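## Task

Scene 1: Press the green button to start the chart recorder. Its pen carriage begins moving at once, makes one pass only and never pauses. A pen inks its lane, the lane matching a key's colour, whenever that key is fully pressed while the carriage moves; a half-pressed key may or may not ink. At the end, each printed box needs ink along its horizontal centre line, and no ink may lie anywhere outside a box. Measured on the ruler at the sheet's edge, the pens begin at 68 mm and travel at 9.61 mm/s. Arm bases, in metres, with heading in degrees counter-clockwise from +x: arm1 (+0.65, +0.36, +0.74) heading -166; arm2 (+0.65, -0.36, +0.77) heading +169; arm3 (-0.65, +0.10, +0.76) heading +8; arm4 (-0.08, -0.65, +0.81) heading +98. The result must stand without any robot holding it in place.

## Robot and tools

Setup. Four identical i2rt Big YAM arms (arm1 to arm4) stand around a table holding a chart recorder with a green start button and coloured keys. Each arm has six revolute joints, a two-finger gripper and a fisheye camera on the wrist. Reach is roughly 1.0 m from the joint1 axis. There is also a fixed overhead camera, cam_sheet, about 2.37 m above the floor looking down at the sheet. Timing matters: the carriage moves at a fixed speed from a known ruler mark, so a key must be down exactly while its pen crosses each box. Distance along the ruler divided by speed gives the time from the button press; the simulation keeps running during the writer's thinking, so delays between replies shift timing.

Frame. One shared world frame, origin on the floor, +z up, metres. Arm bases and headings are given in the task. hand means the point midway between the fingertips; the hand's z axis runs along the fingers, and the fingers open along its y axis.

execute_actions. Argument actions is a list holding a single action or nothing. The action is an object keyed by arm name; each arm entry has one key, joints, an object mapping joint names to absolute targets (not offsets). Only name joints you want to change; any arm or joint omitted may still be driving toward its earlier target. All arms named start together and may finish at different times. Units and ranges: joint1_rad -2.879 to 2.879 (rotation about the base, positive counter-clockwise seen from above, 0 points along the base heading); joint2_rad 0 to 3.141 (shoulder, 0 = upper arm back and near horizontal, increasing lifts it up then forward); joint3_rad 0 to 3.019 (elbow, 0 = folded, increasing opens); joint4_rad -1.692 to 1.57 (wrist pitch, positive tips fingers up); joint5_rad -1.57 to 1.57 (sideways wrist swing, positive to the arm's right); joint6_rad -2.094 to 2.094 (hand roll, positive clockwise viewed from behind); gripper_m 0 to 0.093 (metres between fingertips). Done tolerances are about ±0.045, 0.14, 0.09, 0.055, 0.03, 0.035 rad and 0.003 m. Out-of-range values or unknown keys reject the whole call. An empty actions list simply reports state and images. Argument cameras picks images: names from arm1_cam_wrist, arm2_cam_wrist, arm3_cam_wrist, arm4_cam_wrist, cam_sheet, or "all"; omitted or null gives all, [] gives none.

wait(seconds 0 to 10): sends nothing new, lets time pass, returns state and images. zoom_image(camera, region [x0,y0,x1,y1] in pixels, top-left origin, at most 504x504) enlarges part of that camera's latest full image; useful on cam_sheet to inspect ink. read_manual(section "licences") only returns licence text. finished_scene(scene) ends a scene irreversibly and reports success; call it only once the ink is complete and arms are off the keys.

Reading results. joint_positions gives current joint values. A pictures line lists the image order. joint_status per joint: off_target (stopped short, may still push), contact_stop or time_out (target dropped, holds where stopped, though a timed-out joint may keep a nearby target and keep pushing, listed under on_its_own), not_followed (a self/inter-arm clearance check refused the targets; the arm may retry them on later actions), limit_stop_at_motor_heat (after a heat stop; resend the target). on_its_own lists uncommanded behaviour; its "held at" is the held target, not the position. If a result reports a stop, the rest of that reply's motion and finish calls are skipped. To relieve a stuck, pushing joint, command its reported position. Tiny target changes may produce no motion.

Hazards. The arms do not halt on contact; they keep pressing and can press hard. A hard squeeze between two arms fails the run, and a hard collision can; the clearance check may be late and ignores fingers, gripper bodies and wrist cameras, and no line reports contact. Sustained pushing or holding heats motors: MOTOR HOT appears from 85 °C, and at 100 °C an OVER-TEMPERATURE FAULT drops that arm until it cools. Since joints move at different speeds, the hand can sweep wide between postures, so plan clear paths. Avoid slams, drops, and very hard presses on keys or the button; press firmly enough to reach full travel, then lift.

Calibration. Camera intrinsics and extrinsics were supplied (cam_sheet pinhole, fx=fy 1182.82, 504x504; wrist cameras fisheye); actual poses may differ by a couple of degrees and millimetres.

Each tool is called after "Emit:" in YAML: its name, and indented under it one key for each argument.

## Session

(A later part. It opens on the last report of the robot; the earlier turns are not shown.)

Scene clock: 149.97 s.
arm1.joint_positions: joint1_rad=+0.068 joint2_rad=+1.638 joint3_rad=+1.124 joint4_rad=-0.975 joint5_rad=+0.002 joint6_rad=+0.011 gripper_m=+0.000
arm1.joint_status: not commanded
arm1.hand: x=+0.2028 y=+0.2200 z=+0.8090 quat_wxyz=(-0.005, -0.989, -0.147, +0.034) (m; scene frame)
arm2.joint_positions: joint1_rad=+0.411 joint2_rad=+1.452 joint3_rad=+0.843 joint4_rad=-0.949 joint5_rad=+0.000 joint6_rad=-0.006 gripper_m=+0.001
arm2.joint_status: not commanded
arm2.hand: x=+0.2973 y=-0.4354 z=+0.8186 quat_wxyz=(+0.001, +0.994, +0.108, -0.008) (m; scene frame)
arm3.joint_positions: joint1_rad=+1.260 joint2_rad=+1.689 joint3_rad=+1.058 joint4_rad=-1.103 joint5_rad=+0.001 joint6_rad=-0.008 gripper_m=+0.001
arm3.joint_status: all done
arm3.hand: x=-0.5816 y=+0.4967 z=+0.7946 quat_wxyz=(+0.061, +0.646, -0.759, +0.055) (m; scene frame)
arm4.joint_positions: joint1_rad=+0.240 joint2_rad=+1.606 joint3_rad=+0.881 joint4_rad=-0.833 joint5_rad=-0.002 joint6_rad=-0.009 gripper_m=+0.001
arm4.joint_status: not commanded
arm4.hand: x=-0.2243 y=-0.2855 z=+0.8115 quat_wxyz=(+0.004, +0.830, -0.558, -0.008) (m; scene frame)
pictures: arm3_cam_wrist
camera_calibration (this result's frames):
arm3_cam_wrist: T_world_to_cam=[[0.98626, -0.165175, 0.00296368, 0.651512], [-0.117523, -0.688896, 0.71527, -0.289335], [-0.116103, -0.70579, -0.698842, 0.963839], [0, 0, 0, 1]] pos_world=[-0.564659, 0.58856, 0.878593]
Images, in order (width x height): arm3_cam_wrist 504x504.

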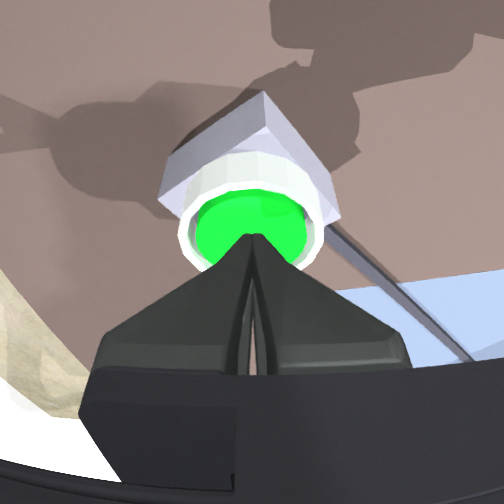

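Emit:
execute_actions:
  actions:
    - {"arm3":{"joints":{"joint2_rad":1.87}}}
  cameras: ["arm3_cam_wrist","cam_sheet"]

Emit:
execute_actions:
  actions:
    - {"arm3":{"joints":{"joint2_rad":1.5}}}
  cameras: ["cam_sheet"]

Emit:
execute_actions:
  actions:
    - {"arm3":{"joints":{"joint1_rad":0.39,"joint2_rad":1.6,"joint3_rad":1.2,"joint4_rad":-1.03}}}
  cameras: []

Emit:
execute_actions:
  actions:
    - {"arm3":{"joints":{"joint2_rad":1.74}}}
  cameras: ["arm3_cam_wrist","cam_sheet"]

Emit:
wait:
  seconds: 10

Emit:
wait:
  seconds: 10

Emit:
wait:
  seconds: 4.05

Emit:
execute_actions:
  actions:
    - {"arm1":{"joints":{"joint2_rad":1.8}},"arm2":{"joints":{"joint2_rad":1.64}},"arm3":{"joints":{"joint2_rad":1.93}},"arm4":{"joints":{"joint2_rad":1.79}}}
  cameras: ["cam_sheet"]

Emit:
wait:
  seconds: 0.9

Emit:
execute_actions:
  actions:
    - {"arm1":{"joints":{"joint2_rad":1.63}},"arm2":{"joints":{"joint2_rad":1.46,"joint4_rad":-0.942}},"arm3":{"joints":{"joint2_rad":1.7}},"arm4":{"joints":{"joint2_rad":1.61,"joint4_rad":-0.827}}}
  cameras: ["cam_sheet"]

Scene clock: 160.13 s.
arm1.joint_positions: joint1_rad=+0.068 joint2_rad=+1.638 joint3_rad=+1.124 joint4_rad=-0.975 joint5_rad=+0.002 joint6_rad=+0.011 gripper_m=+0.000
arm1.joint_status: not commanded
arm1.hand: x=+0.2028 y=+0.2200 z=+0.8090 quat_wxyz=(-0.005, -0.989, -0.147, +0.034) (m; scene frame)
arm2.joint_positions: joint1_rad=+0.411 joint2_rad=+1.452 joint3_rad=+0.843 joint4_rad=-0.949 joint5_rad=+0.000 joint6_rad=-0.006 gripper_m=+0.001
arm2.joint_status: not commanded
arm2.hand: x=+0.2973 y=-0.4354 z=+0.8186 quat_wxyz=(+0.001, +0.994, +0.108, -0.008) (m; scene frame)
arm3.joint_positions: joint1_rad=+1.260 joint2_rad=+1.765 joint3_rad=+1.085 joint4_rad=-1.128 joint5_rad=+0.001 joint6_rad=-0.008 gripper_m=+0.001
arm3.joint_status: all done
arm3.hand: x=-0.5818 y=+0.4949 z=+0.7740 quat_wxyz=(+0.089, +0.643, -0.756, +0.079) (m; scene frame)
arm4.joint_positions: joint1_rad=+0.240 joint2_rad=+1.606 joint3_rad=+0.881 joint4_rad=-0.833 joint5_rad=-0.002 joint6_rad=-0.009 gripper_m=+0.001
arm4.joint_status: not commanded
arm4.hand: x=-0.2243 y=-0.2855 z=+0.8115 quat_wxyz=(+0.004, +0.830, -0.558, -0.008) (m; scene frame)
pictures: arm3_cam_wrist, cam_sheet
camera_calibration (this result's frames):
arm3_cam_wrist: T_world_to_cam=[[0.98624, -0.165295, 0.00271947, 0.651724], [-0.10851, -0.634843, 0.764983, -0.335774], [-0.124722, -0.754753, -0.644044, 0.924925], [0, 0, 0, 1]] pos_world=[-0.563833, 0.592652, 0.850782]
Images, in order (width x height): arm3_cam_wrist 504x504, cam_sheet 504x504.

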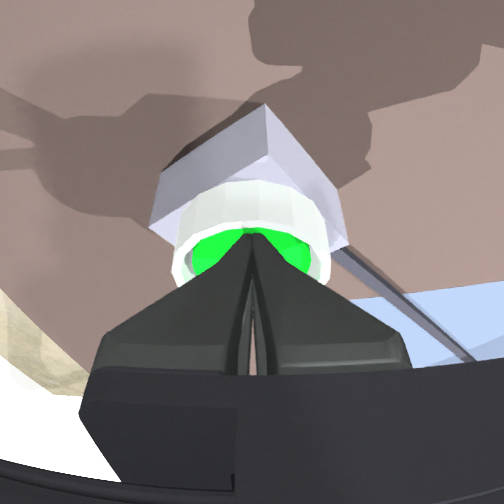

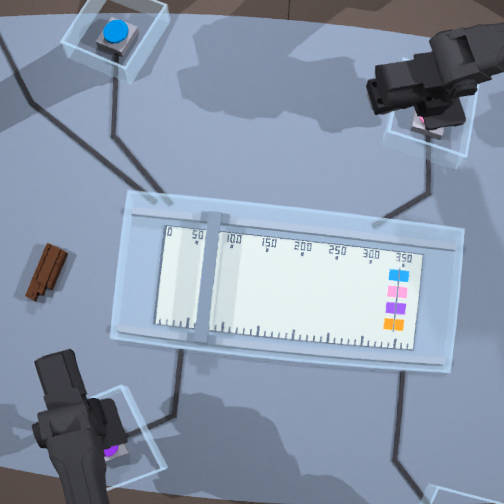

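Scene clock: 161.43 s.
arm1.joint_positions: joint1_rad=+0.068 joint2_rad=+1.638 joint3_rad=+1.124 joint4_rad=-0.975 joint5_rad=+0.002 joint6_rad=+0.011 gripper_m=+0.000
arm1.joint_status: not commanded
arm1.hand: x=+0.2028 y=+0.2200 z=+0.8090 quat_wxyz=(-0.005, -0.989, -0.147, +0.034) (m; scene frame)
arm2.joint_positions: joint1_rad=+0.411 joint2_rad=+1.452 joint3_rad=+0.843 joint4_rad=-0.949 joint5_rad=+0.000 joint6_rad=-0.006 gripper_m=+0.001
arm2.joint_status: not commanded
arm2.hand: x=+0.2973 y=-0.4354 z=+0.8186 quat_wxyz=(+0.001, +0.994, +0.108, -0.008) (m; scene frame)
arm3.joint_positions: joint1_rad=+1.260 joint2_rad=+1.485 joint3_rad=+1.057 joint4_rad=-1.118 joint5_rad=+0.001 joint6_rad=-0.008 gripper_m=+0.001
arm3.joint_status: all done
arm3.hand: x=-0.5805 y=+0.5052 z=+0.8736 quat_wxyz=(-0.011, +0.648, -0.762, -0.006) (m; scene frame)
arm4.joint_positions: joint1_rad=+0.240 joint2_rad=+1.606 joint3_rad=+0.881 joint4_rad=-0.833 joint5_rad=-0.002 joint6_rad=-0.009 gripper_m=+0.001
arm4.joint_status: not commanded
arm4.hand: x=-0.2243 y=-0.2855 z=+0.8115 quat_wxyz=(+0.004, +0.830, -0.558, -0.008) (m; scene frame)
pictures: cam_sheet
Images, in order (width x height): cam_sheet 504x504.

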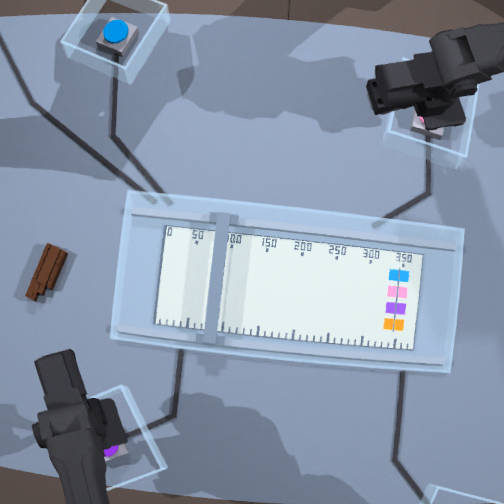

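Scene clock: 162.87 s.
arm1.joint_positions: joint1_rad=+0.068 joint2_rad=+1.638 joint3_rad=+1.124 joint4_rad=-0.975 joint5_rad=+0.002 joint6_rad=+0.011 gripper_m=+0.000
arm1.joint_status: not commanded
arm1.hand: x=+0.2028 y=+0.2200 z=+0.8090 quat_wxyz=(-0.005, -0.989, -0.147, +0.034) (m; scene frame)
arm2.joint_positions: joint1_rad=+0.411 joint2_rad=+1.452 joint3_rad=+0.843 joint4_rad=-0.949 joint5_rad=+0.000 joint6_rad=-0.006 gripper_m=+0.001
arm2.joint_status: not commanded
arm2.hand: x=+0.2973 y=-0.4354 z=+0.8186 quat_wxyz=(+0.001, +0.994, +0.108, -0.008) (m; scene frame)
arm3.joint_positions: joint1_rad=+0.390 joint2_rad=+1.603 joint3_rad=+1.165 joint4_rad=-1.034 joint5_rad=+0.001 joint6_rad=-0.008 gripper_m=+0.001
arm3.joint_status: all done
arm3.hand: x=-0.2434 y=+0.3388 z=+0.8660 quat_wxyz=(-0.049, +0.266, -0.963, -0.011) (m; scene frame)
arm4.joint_positions: joint1_rad=+0.240 joint2_rad=+1.606 joint3_rad=+0.881 joint4_rad=-0.833 joint5_rad=-0.002 joint6_rad=-0.009 gripper_m=+0.001
arm4.joint_status: not commanded
arm4.hand: x=-0.2243 y=-0.2855 z=+0.8115 quat_wxyz=(+0.004, +0.830, -0.558, -0.008) (m; scene frame)
pictures: none
No camera images: the call's "cameras" was empty. Leave "cameras" out to get every camera's image.

Scene clock: 163.80 s.
arm1.joint_positions: joint1_rad=+0.068 joint2_rad=+1.638 joint3_rad=+1.124 joint4_rad=-0.975 joint5_rad=+0.002 joint6_rad=+0.011 gripper_m=+0.000
arm1.joint_status: not commanded
arm1.hand: x=+0.2028 y=+0.2200 z=+0.8090 quat_wxyz=(-0.005, -0.989, -0.147, +0.034) (m; scene frame)
arm2.joint_positions: joint1_rad=+0.411 joint2_rad=+1.452 joint3_rad=+0.843 joint4_rad=-0.949 joint5_rad=+0.000 joint6_rad=-0.006 gripper_m=+0.001
arm2.joint_status: not commanded
arm2.hand: x=+0.2973 y=-0.4354 z=+0.8186 quat_wxyz=(+0.001, +0.994, +0.108, -0.008) (m; scene frame)
arm3.joint_positions: joint1_rad=+0.390 joint2_rad=+1.747 joint3_rad=+1.165 joint4_rad=-1.034 joint5_rad=+0.001 joint6_rad=-0.008 gripper_m=+0.001
arm3.joint_status: all done
arm3.hand: x=-0.2508 y=+0.3341 z=+0.8015 quat_wxyz=(+0.020, +0.266, -0.964, +0.008) (m; scene frame)
arm4.joint_positions: joint1_rad=+0.240 joint2_rad=+1.606 joint3_rad=+0.881 joint4_rad=-0.833 joint5_rad=-0.002 joint6_rad=-0.009 gripper_m=+0.001
arm4.joint_status: not commanded
arm4.hand: x=-0.2243 y=-0.2855 z=+0.8115 quat_wxyz=(+0.004, +0.830, -0.558, -0.008) (m; scene frame)
pictures: arm3_cam_wrist, cam_sheet
camera_calibration (this result's frames):
arm3_cam_wrist: T_world_to_cam=[[0.50938, -0.860538, 0.00258775, 0.411346], [-0.672152, -0.395987, 0.625625, -0.532498], [-0.537349, -0.32042, -0.78012, 0.723083], [0, 0, 0, 1]] pos_world=[-0.178903, 0.374807, 0.896171]
Images, in order (width x height): arm3_cam_wrist 504x504, cam_sheet 504x504.

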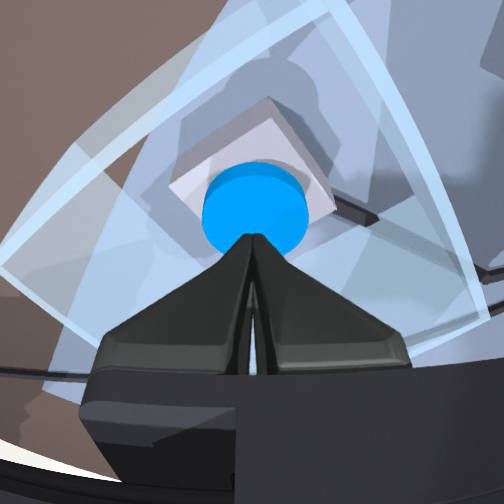

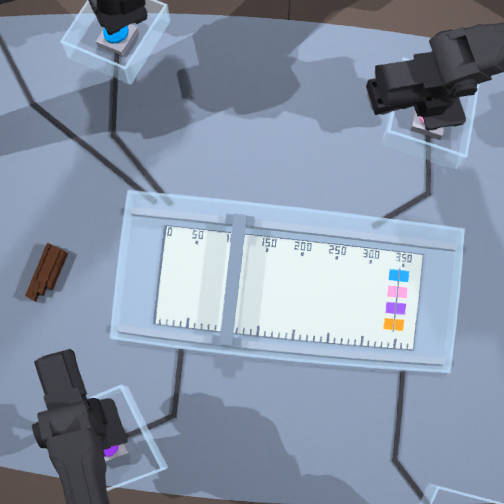

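Scene clock: 173.80 s.
arm1.joint_positions: joint1_rad=+0.068 joint2_rad=+1.638 joint3_rad=+1.124 joint4_rad=-0.975 joint5_rad=+0.002 joint6_rad=+0.011 gripper_m=+0.000
arm1.joint_status: not commanded
arm1.hand: x=+0.2028 y=+0.2200 z=+0.8090 quat_wxyz=(-0.005, -0.989, -0.147, +0.034) (m; scene frame)
arm2.joint_positions: joint1_rad=+0.411 joint2_rad=+1.452 joint3_rad=+0.843 joint4_rad=-0.949 joint5_rad=+0.000 joint6_rad=-0.006 gripper_m=+0.001
arm2.joint_status: not commanded
arm2.hand: x=+0.2973 y=-0.4354 z=+0.8186 quat_wxyz=(+0.001, +0.994, +0.108, -0.008) (m; scene frame)
arm3.joint_positions: joint1_rad=+0.390 joint2_rad=+1.747 joint3_rad=+1.165 joint4_rad=-1.034 joint5_rad=+0.001 joint6_rad=-0.008 gripper_m=+0.001
arm3.joint_status: all done
arm3.hand: x=-0.2508 y=+0.3341 z=+0.8015 quat_wxyz=(+0.020, +0.266, -0.964, +0.008) (m; scene frame)
arm4.joint_positions: joint1_rad=+0.240 joint2_rad=+1.606 joint3_rad=+0.881 joint4_rad=-0.833 joint5_rad=-0.002 joint6_rad=-0.009 gripper_m=+0.001
arm4.joint_status: not commanded
arm4.hand: x=-0.2243 y=-0.2855 z=+0.8115 quat_wxyz=(+0.004, +0.830, -0.558, -0.008) (m; scene frame)
wait: 10.00 s; at rest by 0.27 s
pictures: arm1_cam_wrist, arm2_cam_wrist, arm3_cam_wrist, arm4_cam_wrist, cam_sheet
camera_calibration (this result's frames):
arm1_cam_wrist: T_world_to_cam=[[-0.299821, 0.95399, -0.00331315, -0.143531], [0.813227, 0.257394, 0.521929, -0.635321], [0.498768, 0.153791, -0.852983, 0.680698], [0, 0, 0, 1]] pos_world=[0.134117, 0.19577, 0.91174]
arm2_cam_wrist: T_world_to_cam=[[-0.188545, 0.982064, -0.000743394, 0.482422], [0.804276, 0.154846, 0.573727, -0.637969], [0.563552, 0.107575, -0.819046, 0.671306], [0, 0, 0, 1]] pos_world=[0.225746, -0.447198, 0.916209]
arm3_cam_wrist: T_world_to_cam=[[0.50938, -0.860538, 0.00258775, 0.411346], [-0.672152, -0.395987, 0.625625, -0.532498], [-0.537349, -0.32042, -0.78012, 0.723083], [0, 0, 0, 1]] pos_world=[-0.178903, 0.374807, 0.896171]
arm4_cam_wrist: T_world_to_cam=[[0.926065, 0.377128, -0.0133749, 0.323859], [0.312121, -0.745551, 0.588842, -0.617367], [0.212097, -0.54948, -0.808138, 0.672401], [0, 0, 0, 1]] pos_world=[-0.249835, -0.212944, 0.911256]
Images, in order (width x height): arm1_cam_wrist 504x504, arm2_cam_wrist 504x504, arm3_cam_wrist 504x504, arm4_cam_wrist 504x504, cam_sheet 504x504.

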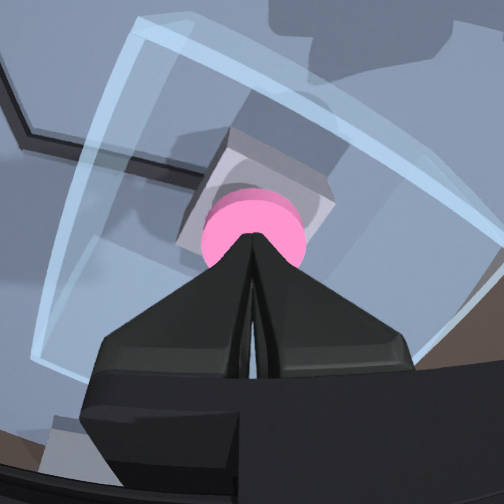

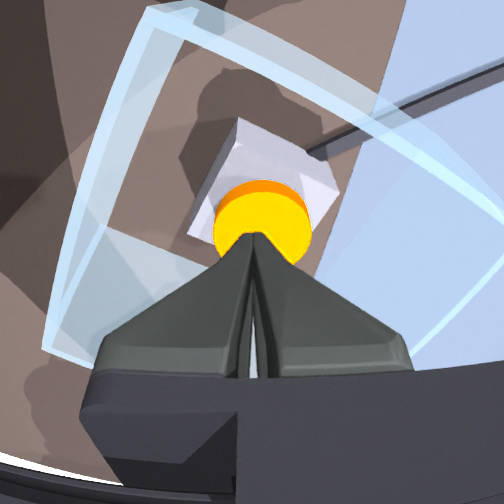

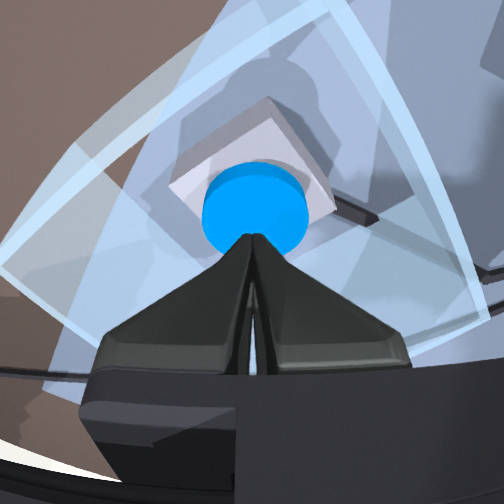

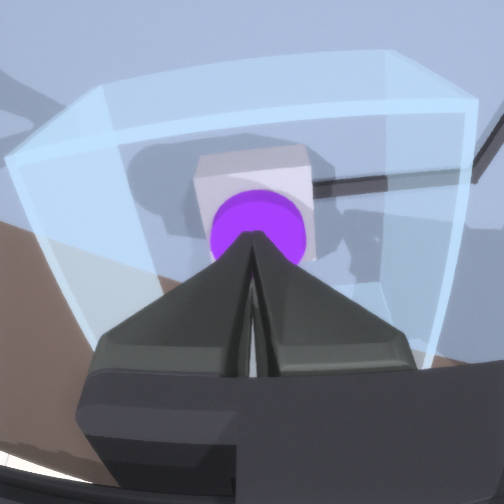

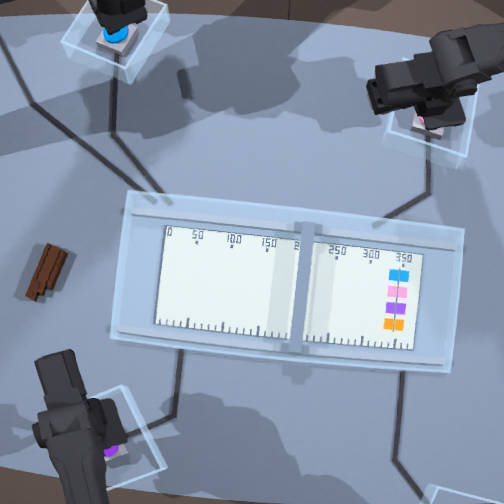

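Scene clock: 183.80 s.
arm1.joint_positions: joint1_rad=+0.068 joint2_rad=+1.638 joint3_rad=+1.124 joint4_rad=-0.975 joint5_rad=+0.002 joint6_rad=+0.011 gripper_m=+0.000
arm1.joint_status: not commanded
arm1.hand: x=+0.2028 y=+0.2200 z=+0.8090 quat_wxyz=(-0.005, -0.989, -0.147, +0.034) (m; scene frame)
arm2.joint_positions: joint1_rad=+0.411 joint2_rad=+1.452 joint3_rad=+0.843 joint4_rad=-0.949 joint5_rad=+0.000 joint6_rad=-0.006 gripper_m=+0.001
arm2.joint_status: not commanded
arm2.hand: x=+0.2973 y=-0.4354 z=+0.8186 quat_wxyz=(+0.001, +0.994, +0.108, -0.008) (m; scene frame)
arm3.joint_positions: joint1_rad=+0.390 joint2_rad=+1.747 joint3_rad=+1.165 joint4_rad=-1.034 joint5_rad=+0.001 joint6_rad=-0.008 gripper_m=+0.001
arm3.joint_status: all done
arm3.hand: x=-0.2508 y=+0.3341 z=+0.8015 quat_wxyz=(+0.020, +0.266, -0.964, +0.008) (m; scene frame)
arm4.joint_positions: joint1_rad=+0.240 joint2_rad=+1.606 joint3_rad=+0.881 joint4_rad=-0.833 joint5_rad=-0.002 joint6_rad=-0.009 gripper_m=+0.001
arm4.joint_status: not commanded
arm4.hand: x=-0.2243 y=-0.2855 z=+0.8115 quat_wxyz=(+0.004, +0.830, -0.558, -0.008) (m; scene frame)
wait: 10.00 s; at rest by 0.27 s
pictures: arm1_cam_wrist, arm2_cam_wrist, arm3_cam_wrist, arm4_cam_wrist, cam_sheet
camera_calibration (this result's frames):
arm1_cam_wrist: T_world_to_cam=[[-0.299821, 0.95399, -0.00331315, -0.143531], [0.813227, 0.257394, 0.521929, -0.635321], [0.498768, 0.153791, -0.852983, 0.680698], [0, 0, 0, 1]] pos_world=[0.134117, 0.19577, 0.91174]
arm2_cam_wrist: T_world_to_cam=[[-0.188545, 0.982064, -0.000743394, 0.482422], [0.804276, 0.154846, 0.573727, -0.637969], [0.563552, 0.107575, -0.819046, 0.671306], [0, 0, 0, 1]] pos_world=[0.225746, -0.447198, 0.916209]
arm3_cam_wrist: T_world_to_cam=[[0.50938, -0.860538, 0.00258775, 0.411346], [-0.672152, -0.395987, 0.625625, -0.532498], [-0.537349, -0.32042, -0.78012, 0.723083], [0, 0, 0, 1]] pos_world=[-0.178903, 0.374807, 0.896171]
arm4_cam_wrist: T_world_to_cam=[[0.926065, 0.377128, -0.0133749, 0.323859], [0.312121, -0.745551, 0.588842, -0.617367], [0.212097, -0.54948, -0.808138, 0.672401], [0, 0, 0, 1]] pos_world=[-0.249835, -0.212944, 0.911256]
Images, in order (width x height): arm1_cam_wrist 504x504, arm2_cam_wrist 504x504, arm3_cam_wrist 504x504, arm4_cam_wrist 504x504, cam_sheet 504x504.

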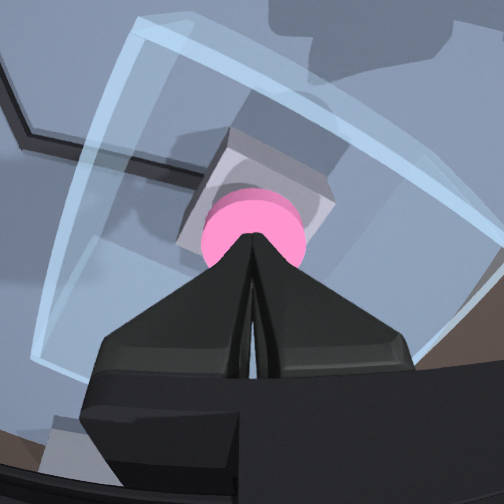

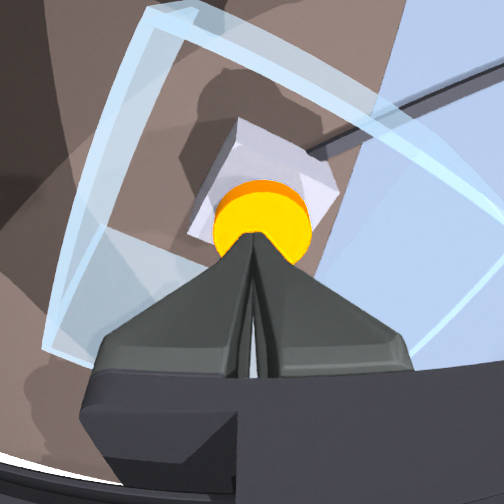

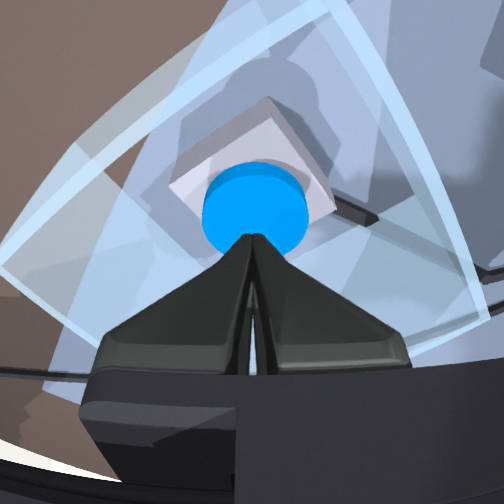

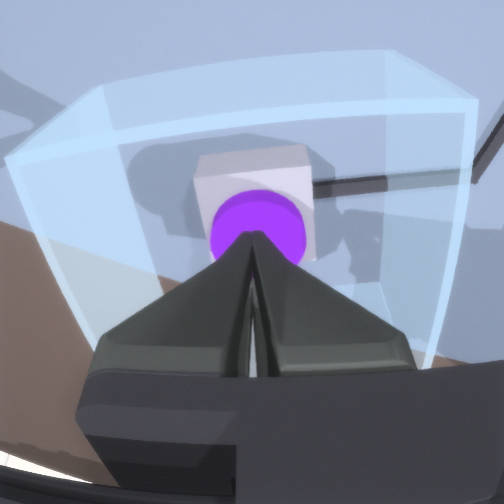

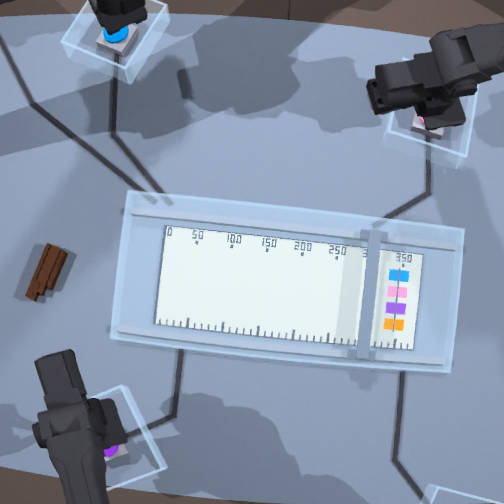

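Scene clock: 187.87 s.
arm1.joint_positions: joint1_rad=+0.068 joint2_rad=+1.638 joint3_rad=+1.124 joint4_rad=-0.975 joint5_rad=+0.002 joint6_rad=+0.011 gripper_m=+0.000
arm1.joint_status: not commanded
arm1.hand: x=+0.2028 y=+0.2200 z=+0.8090 quat_wxyz=(-0.005, -0.989, -0.147, +0.034) (m; scene frame)
arm2.joint_positions: joint1_rad=+0.411 joint2_rad=+1.452 joint3_rad=+0.843 joint4_rad=-0.949 joint5_rad=+0.000 joint6_rad=-0.006 gripper_m=+0.001
arm2.joint_status: not commanded
arm2.hand: x=+0.2973 y=-0.4354 z=+0.8186 quat_wxyz=(+0.001, +0.994, +0.108, -0.008) (m; scene frame)
arm3.joint_positions: joint1_rad=+0.390 joint2_rad=+1.747 joint3_rad=+1.165 joint4_rad=-1.034 joint5_rad=+0.001 joint6_rad=-0.008 gripper_m=+0.001
arm3.joint_status: all done
arm3.hand: x=-0.2508 y=+0.3341 z=+0.8015 quat_wxyz=(+0.020, +0.266, -0.964, +0.008) (m; scene frame)
arm4.joint_positions: joint1_rad=+0.240 joint2_rad=+1.606 joint3_rad=+0.881 joint4_rad=-0.833 joint5_rad=-0.002 joint6_rad=-0.009 gripper_m=+0.001
arm4.joint_status: not commanded
arm4.hand: x=-0.2243 y=-0.2855 z=+0.8115 quat_wxyz=(+0.004, +0.830, -0.558, -0.008) (m; scene frame)
wait: 4.07 s; at rest by 0.27 s
pictures: arm1_cam_wrist, arm2_cam_wrist, arm3_cam_wrist, arm4_cam_wrist, cam_sheet
camera_calibration (this result's frames):
arm1_cam_wrist: T_world_to_cam=[[-0.299821, 0.95399, -0.00331315, -0.143531], [0.813227, 0.257394, 0.521929, -0.635321], [0.498768, 0.153791, -0.852983, 0.680698], [0, 0, 0, 1]] pos_world=[0.134117, 0.19577, 0.91174]
arm2_cam_wrist: T_world_to_cam=[[-0.188545, 0.982064, -0.000743394, 0.482422], [0.804276, 0.154846, 0.573727, -0.637969], [0.563552, 0.107575, -0.819046, 0.671306], [0, 0, 0, 1]] pos_world=[0.225746, -0.447198, 0.916209]
arm3_cam_wrist: T_world_to_cam=[[0.50938, -0.860538, 0.00258775, 0.411346], [-0.672152, -0.395987, 0.625625, -0.532498], [-0.537349, -0.32042, -0.78012, 0.723083], [0, 0, 0, 1]] pos_world=[-0.178903, 0.374807, 0.896171]
arm4_cam_wrist: T_world_to_cam=[[0.926065, 0.377128, -0.0133749, 0.323859], [0.312121, -0.745551, 0.588842, -0.617367], [0.212097, -0.54948, -0.808138, 0.672401], [0, 0, 0, 1]] pos_world=[-0.249835, -0.212944, 0.911256]
Images, in order (width x height): arm1_cam_wrist 504x504, arm2_cam_wrist 504x504, arm3_cam_wrist 504x504, arm4_cam_wrist 504x504, cam_sheet 504x504.

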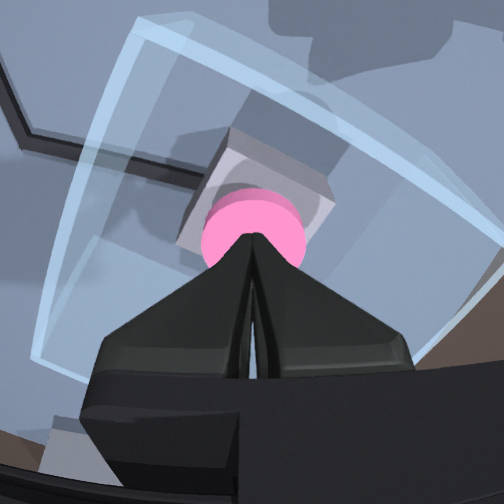

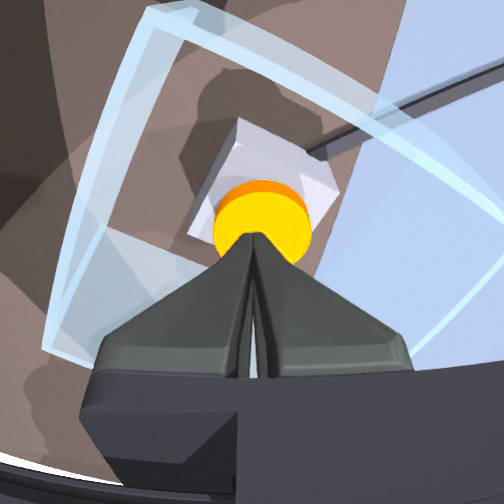

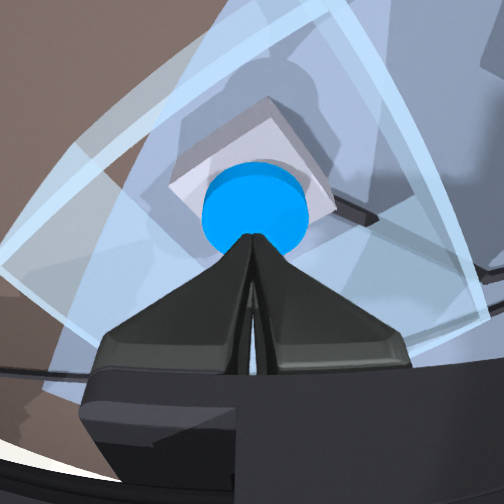

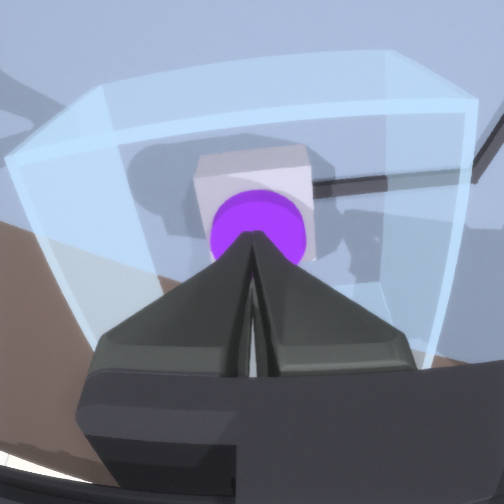

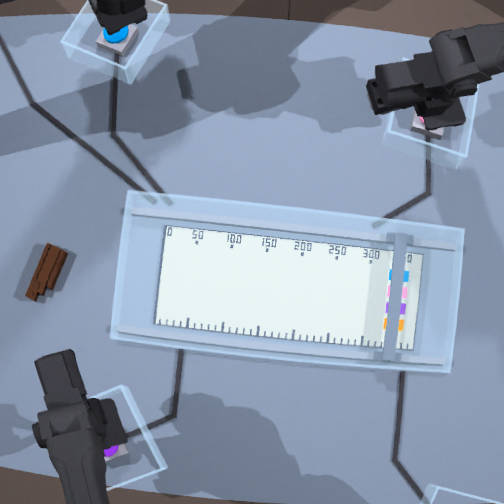

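Scene clock: 188.67 s.
arm1.joint_positions: joint1_rad=+0.068 joint2_rad=+1.715 joint3_rad=+1.137 joint4_rad=-0.975 joint5_rad=+0.002 joint6_rad=+0.011 gripper_m=+0.000
arm1.joint_status: all done
arm1.hand: x=+0.2031 y=+0.2201 z=+0.7789 quat_wxyz=(+0.000, -0.989, -0.147, +0.003) (m; scene frame)
arm2.joint_positions: joint1_rad=+0.411 joint2_rad=+1.583 joint3_rad=+0.862 joint4_rad=-0.954 joint5_rad=+0.000 joint6_rad=-0.006 gripper_m=+0.001
arm2.joint_status: all done
arm2.hand: x=+0.3023 y=-0.4343 z=+0.7797 quat_wxyz=(-0.005, +0.993, +0.108, +0.050) (m; scene frame)
arm3.joint_positions: joint1_rad=+0.390 joint2_rad=+1.846 joint3_rad=+1.208 joint4_rad=-1.043 joint5_rad=+0.001 joint6_rad=-0.008 gripper_m=+0.001
arm3.joint_status: all done
arm3.hand: x=-0.2444 y=+0.3377 z=+0.7707 quat_wxyz=(+0.051, +0.266, -0.963, +0.016) (m; scene frame)
arm4.joint_positions: joint1_rad=+0.240 joint2_rad=+1.734 joint3_rad=+0.900 joint4_rad=-0.835 joint5_rad=-0.002 joint6_rad=-0.009 gripper_m=+0.001
arm4.joint_status: all done
arm4.hand: x=-0.2214 y=-0.2943 z=+0.7699 quat_wxyz=(+0.035, +0.829, -0.557, +0.038) (m; scene frame)
pictures: cam_sheet
Images, in order (width x height): cam_sheet 504x504.

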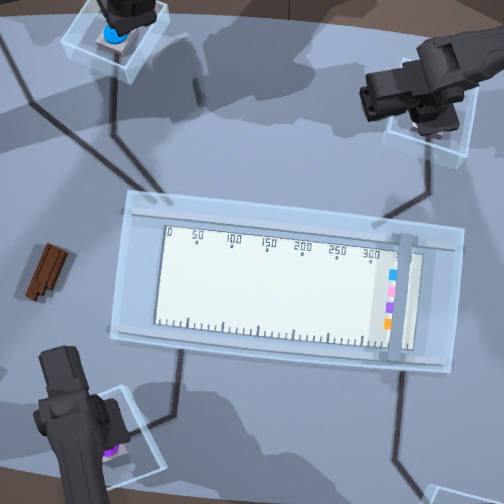

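Scene clock: 189.57 s.
arm1.joint_positions: joint1_rad=+0.068 joint2_rad=+1.715 joint3_rad=+1.137 joint4_rad=-0.975 joint5_rad=+0.002 joint6_rad=+0.011 gripper_m=+0.000
arm1.joint_status: all done
arm1.hand: x=+0.2031 y=+0.2201 z=+0.7789 quat_wxyz=(+0.000, -0.989, -0.147, +0.003) (m; scene frame)
arm2.joint_positions: joint1_rad=+0.411 joint2_rad=+1.583 joint3_rad=+0.862 joint4_rad=-0.954 joint5_rad=+0.000 joint6_rad=-0.006 gripper_m=+0.001
arm2.joint_status: all done
arm2.hand: x=+0.3023 y=-0.4343 z=+0.7797 quat_wxyz=(-0.005, +0.993, +0.108, +0.050) (m; scene frame)
arm3.joint_positions: joint1_rad=+0.390 joint2_rad=+1.846 joint3_rad=+1.208 joint4_rad=-1.043 joint5_rad=+0.001 joint6_rad=-0.008 gripper_m=+0.001
arm3.joint_status: all done
arm3.hand: x=-0.2444 y=+0.3377 z=+0.7707 quat_wxyz=(+0.051, +0.266, -0.963, +0.016) (m; scene frame)
arm4.joint_positions: joint1_rad=+0.240 joint2_rad=+1.734 joint3_rad=+0.900 joint4_rad=-0.835 joint5_rad=-0.002 joint6_rad=-0.009 gripper_m=+0.001
arm4.joint_status: all done
arm4.hand: x=-0.2214 y=-0.2943 z=+0.7699 quat_wxyz=(+0.035, +0.829, -0.557, +0.038) (m; scene frame)
wait: 0.90 s; at rest by 0.27 s
pictures: arm1_cam_wrist, arm2_cam_wrist, arm3_cam_wrist, arm4_cam_wrist, cam_sheet
camera_calibration (this result's frames):
arm1_cam_wrist: T_world_to_cam=[[-0.299692, 0.954031, -0.00325348, -0.143677], [0.779658, 0.246878, 0.575486, -0.652427], [0.549835, 0.169932, -0.817805, 0.613508], [0, 0, 0, 1]] pos_world=[0.128283, 0.193888, 0.876725]
arm2_cam_wrist: T_world_to_cam=[[-0.188571, 0.982058, 0.00185044, 0.48025], [0.73301, 0.139496, 0.665761, -0.676736], [0.653558, 0.1269, -0.746163, 0.560892], [0, 0, 0, 1]] pos_world=[0.220041, -0.448409, 0.868172]
arm3_cam_wrist: T_world_to_cam=[[0.509295, -0.860589, 0.00239326, 0.411425], [-0.63677, -0.374966, 0.673739, -0.543015], [-0.578914, -0.344656, -0.738966, 0.669948], [0, 0, 0, 1]] pos_world=[-0.16747, 0.381357, 0.859934]
arm4_cam_wrist: T_world_to_cam=[[0.926058, 0.377108, -0.0143843, 0.324728], [0.287511, -0.68032, 0.674168, -0.652254], [0.244448, -0.628454, -0.738438, 0.563493], [0, 0, 0, 1]] pos_world=[-0.250932, -0.212069, 0.860505]
Images, in order (width x height): arm1_cam_wrist 504x504, arm2_cam_wrist 504x504, arm3_cam_wrist 504x504, arm4_cam_wrist 504x504, cam_sheet 504x504.

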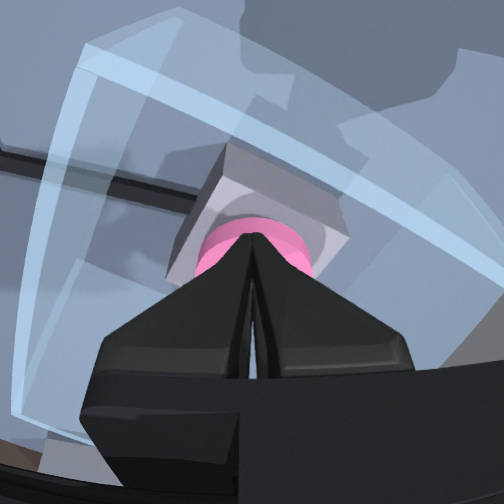

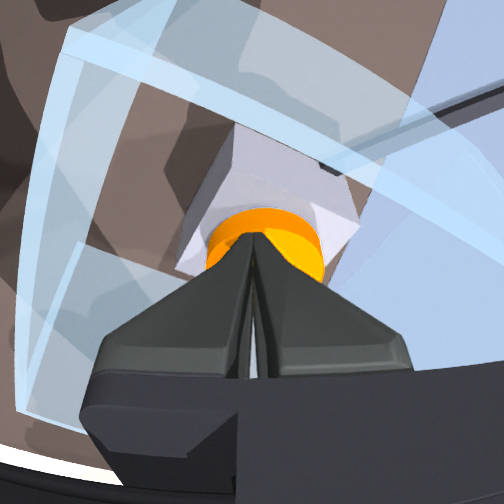

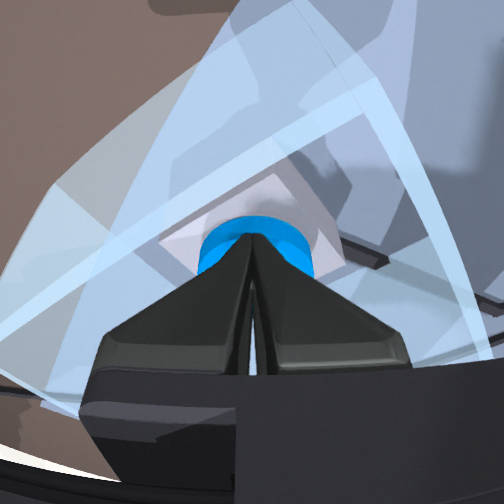

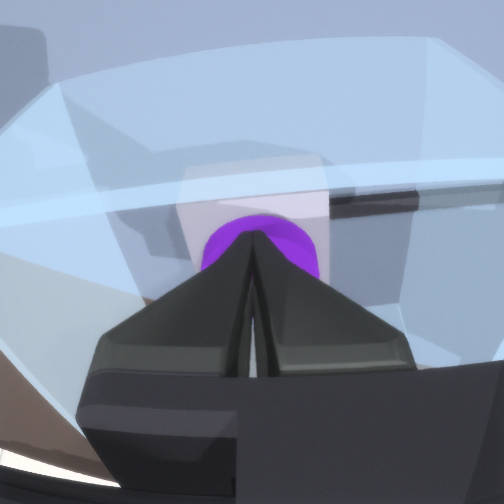

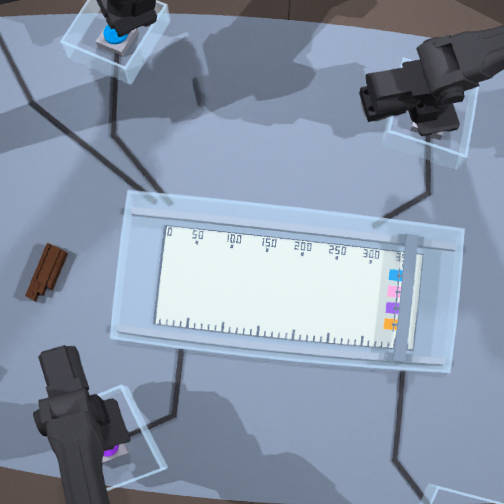

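Scene clock: 190.63 s.
arm1.joint_positions: joint1_rad=+0.068 joint2_rad=+1.638 joint3_rad=+1.124 joint4_rad=-0.972 joint5_rad=+0.002 joint6_rad=+0.011 gripper_m=+0.000
arm1.joint_status: all done
arm1.hand: x=+0.2020 y=+0.2198 z=+0.8091 quat_wxyz=(-0.005, -0.989, -0.147, +0.036) (m; scene frame)
arm2.joint_positions: joint1_rad=+0.411 joint2_rad=+1.452 joint3_rad=+0.843 joint4_rad=-0.949 joint5_rad=+0.000 joint6_rad=-0.006 gripper_m=+0.001
arm2.joint_status: all done
arm2.hand: x=+0.2972 y=-0.4354 z=+0.8186 quat_wxyz=(+0.001, +0.994, +0.108, -0.008) (m; scene frame)
arm3.joint_positions: joint1_rad=+0.390 joint2_rad=+1.681 joint3_rad=+1.200 joint4_rad=-1.040 joint5_rad=+0.001 joint6_rad=-0.008 gripper_m=+0.001
arm3.joint_status: all done
arm3.hand: x=-0.2345 y=+0.3439 z=+0.8430 quat_wxyz=(-0.026, +0.266, -0.964, -0.004) (m; scene frame)
arm4.joint_positions: joint1_rad=+0.240 joint2_rad=+1.606 joint3_rad=+0.881 joint4_rad=-0.832 joint5_rad=-0.002 joint6_rad=-0.009 gripper_m=+0.001
arm4.joint_status: all done
arm4.hand: x=-0.2244 y=-0.2852 z=+0.8115 quat_wxyz=(+0.004, +0.830, -0.558, -0.008) (m; scene frame)
pictures: cam_sheet
Images, in order (width x height): cam_sheet 504x504.

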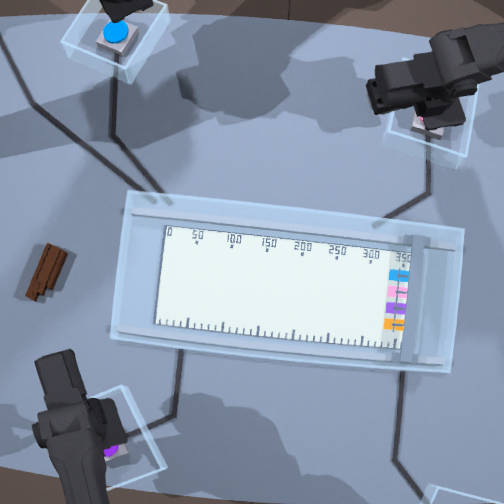

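Emit:
wait:
  seconds: 2

Emit:
zoom_image:
  camera: "cam_sheet"
  region: [340, 240, 460, 360]

Scene clock: 194.23 s.
arm1.joint_positions: joint1_rad=+0.068 joint2_rad=+1.638 joint3_rad=+1.124 joint4_rad=-0.972 joint5_rad=+0.002 joint6_rad=+0.011 gripper_m=+0.000
arm1.joint_status: all done
arm1.hand: x=+0.2020 y=+0.2198 z=+0.8091 quat_wxyz=(-0.005, -0.989, -0.147, +0.036) (m; scene frame)
arm2.joint_positions: joint1_rad=+0.411 joint2_rad=+1.452 joint3_rad=+0.843 joint4_rad=-0.949 joint5_rad=+0.000 joint6_rad=-0.006 gripper_m=+0.001
arm2.joint_status: all done
arm2.hand: x=+0.2972 y=-0.4354 z=+0.8186 quat_wxyz=(+0.001, +0.994, +0.108, -0.008) (m; scene frame)
arm3.joint_positions: joint1_rad=+0.390 joint2_rad=+1.681 joint3_rad=+1.200 joint4_rad=-1.040 joint5_rad=+0.001 joint6_rad=-0.008 gripper_m=+0.001
arm3.joint_status: all done
arm3.hand: x=-0.2345 y=+0.3439 z=+0.8430 quat_wxyz=(-0.026, +0.266, -0.964, -0.004) (m; scene frame)
arm4.joint_positions: joint1_rad=+0.240 joint2_rad=+1.606 joint3_rad=+0.881 joint4_rad=-0.832 joint5_rad=-0.002 joint6_rad=-0.009 gripper_m=+0.001
arm4.joint_status: all done
arm4.hand: x=-0.2244 y=-0.2852 z=+0.8115 quat_wxyz=(+0.004, +0.830, -0.558, -0.008) (m; scene frame)
wait: 2.00 s; at rest from the start
pictures: arm1_cam_wrist, arm2_cam_wrist, arm3_cam_wrist, arm4_cam_wrist, cam_sheet
camera_calibration (this result's frames):
arm1_cam_wrist: T_world_to_cam=[[-0.299827, 0.953988, -0.00331578, -0.143526], [0.814743, 0.257869, 0.519323, -0.633013], [0.496283, 0.153006, -0.854571, 0.683094], [0, 0, 0, 1]] pos_world=[0.133702, 0.195639, 0.912015]
arm2_cam_wrist: T_world_to_cam=[[-0.188545, 0.982064, -0.000751811, 0.482431], [0.80449, 0.154892, 0.573414, -0.63768], [0.563246, 0.10751, -0.819265, 0.671602], [0, 0, 0, 1]] pos_world=[0.225691, -0.44721, 0.916238]
arm3_cam_wrist: T_world_to_cam=[[0.509488, -0.860473, 0.00289269, 0.411094], [-0.720477, -0.424753, 0.548177, -0.47979], [-0.470463, -0.281373, -0.836358, 0.816991], [0, 0, 0, 1]] pos_world=[-0.170761, 0.379822, 0.945118]
arm4_cam_wrist: T_world_to_cam=[[0.926065, 0.377128, -0.0133644, 0.323847], [0.312357, -0.746182, 0.587917, -0.616517], [0.211747, -0.548623, -0.808811, 0.673281], [0, 0, 0, 1]] pos_world=[-0.249896, -0.212788, 0.911346]
Images, in order (width x height): arm1_cam_wrist 504x504, arm2_cam_wrist 504x504, arm3_cam_wrist 504x504, arm4_cam_wrist 504x504, cam_sheet 504x504.

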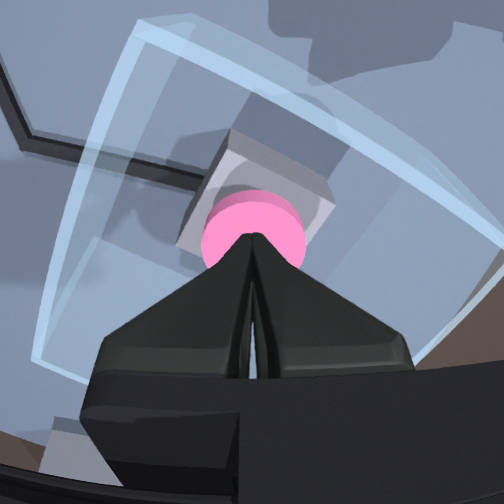

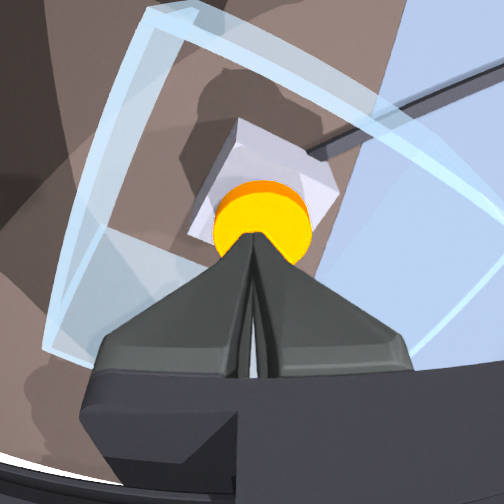

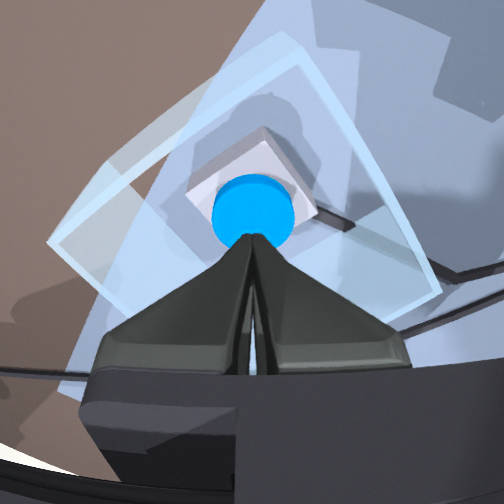

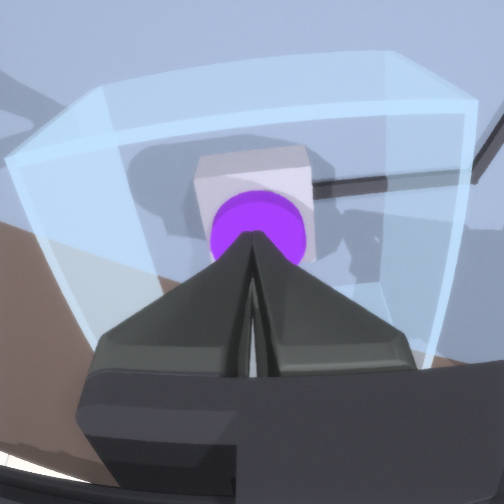

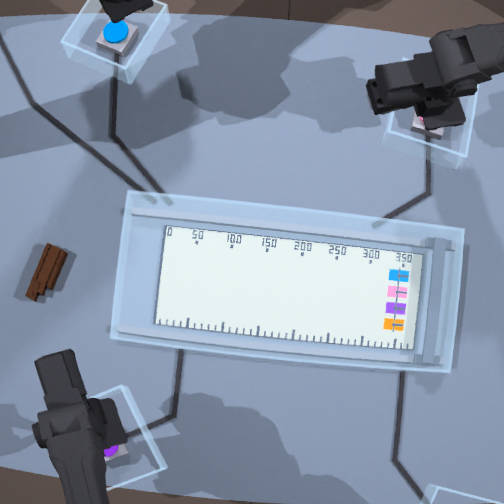

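Region (340, 240, 460, 360) of cam_sheet's 504x504 image, scaled by 4.200, with more detail than that image has.

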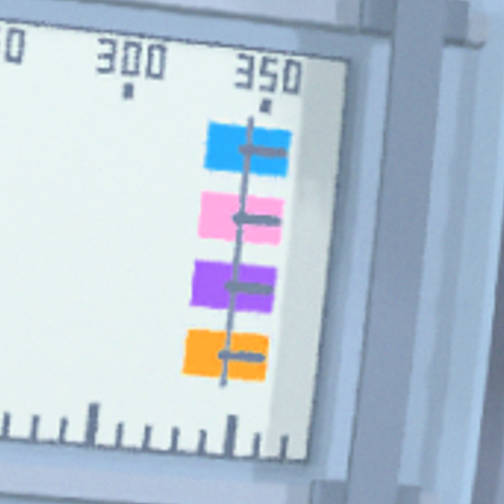

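Emit:
finished_scene:
  scene: 1

The scene is finished: the task was done.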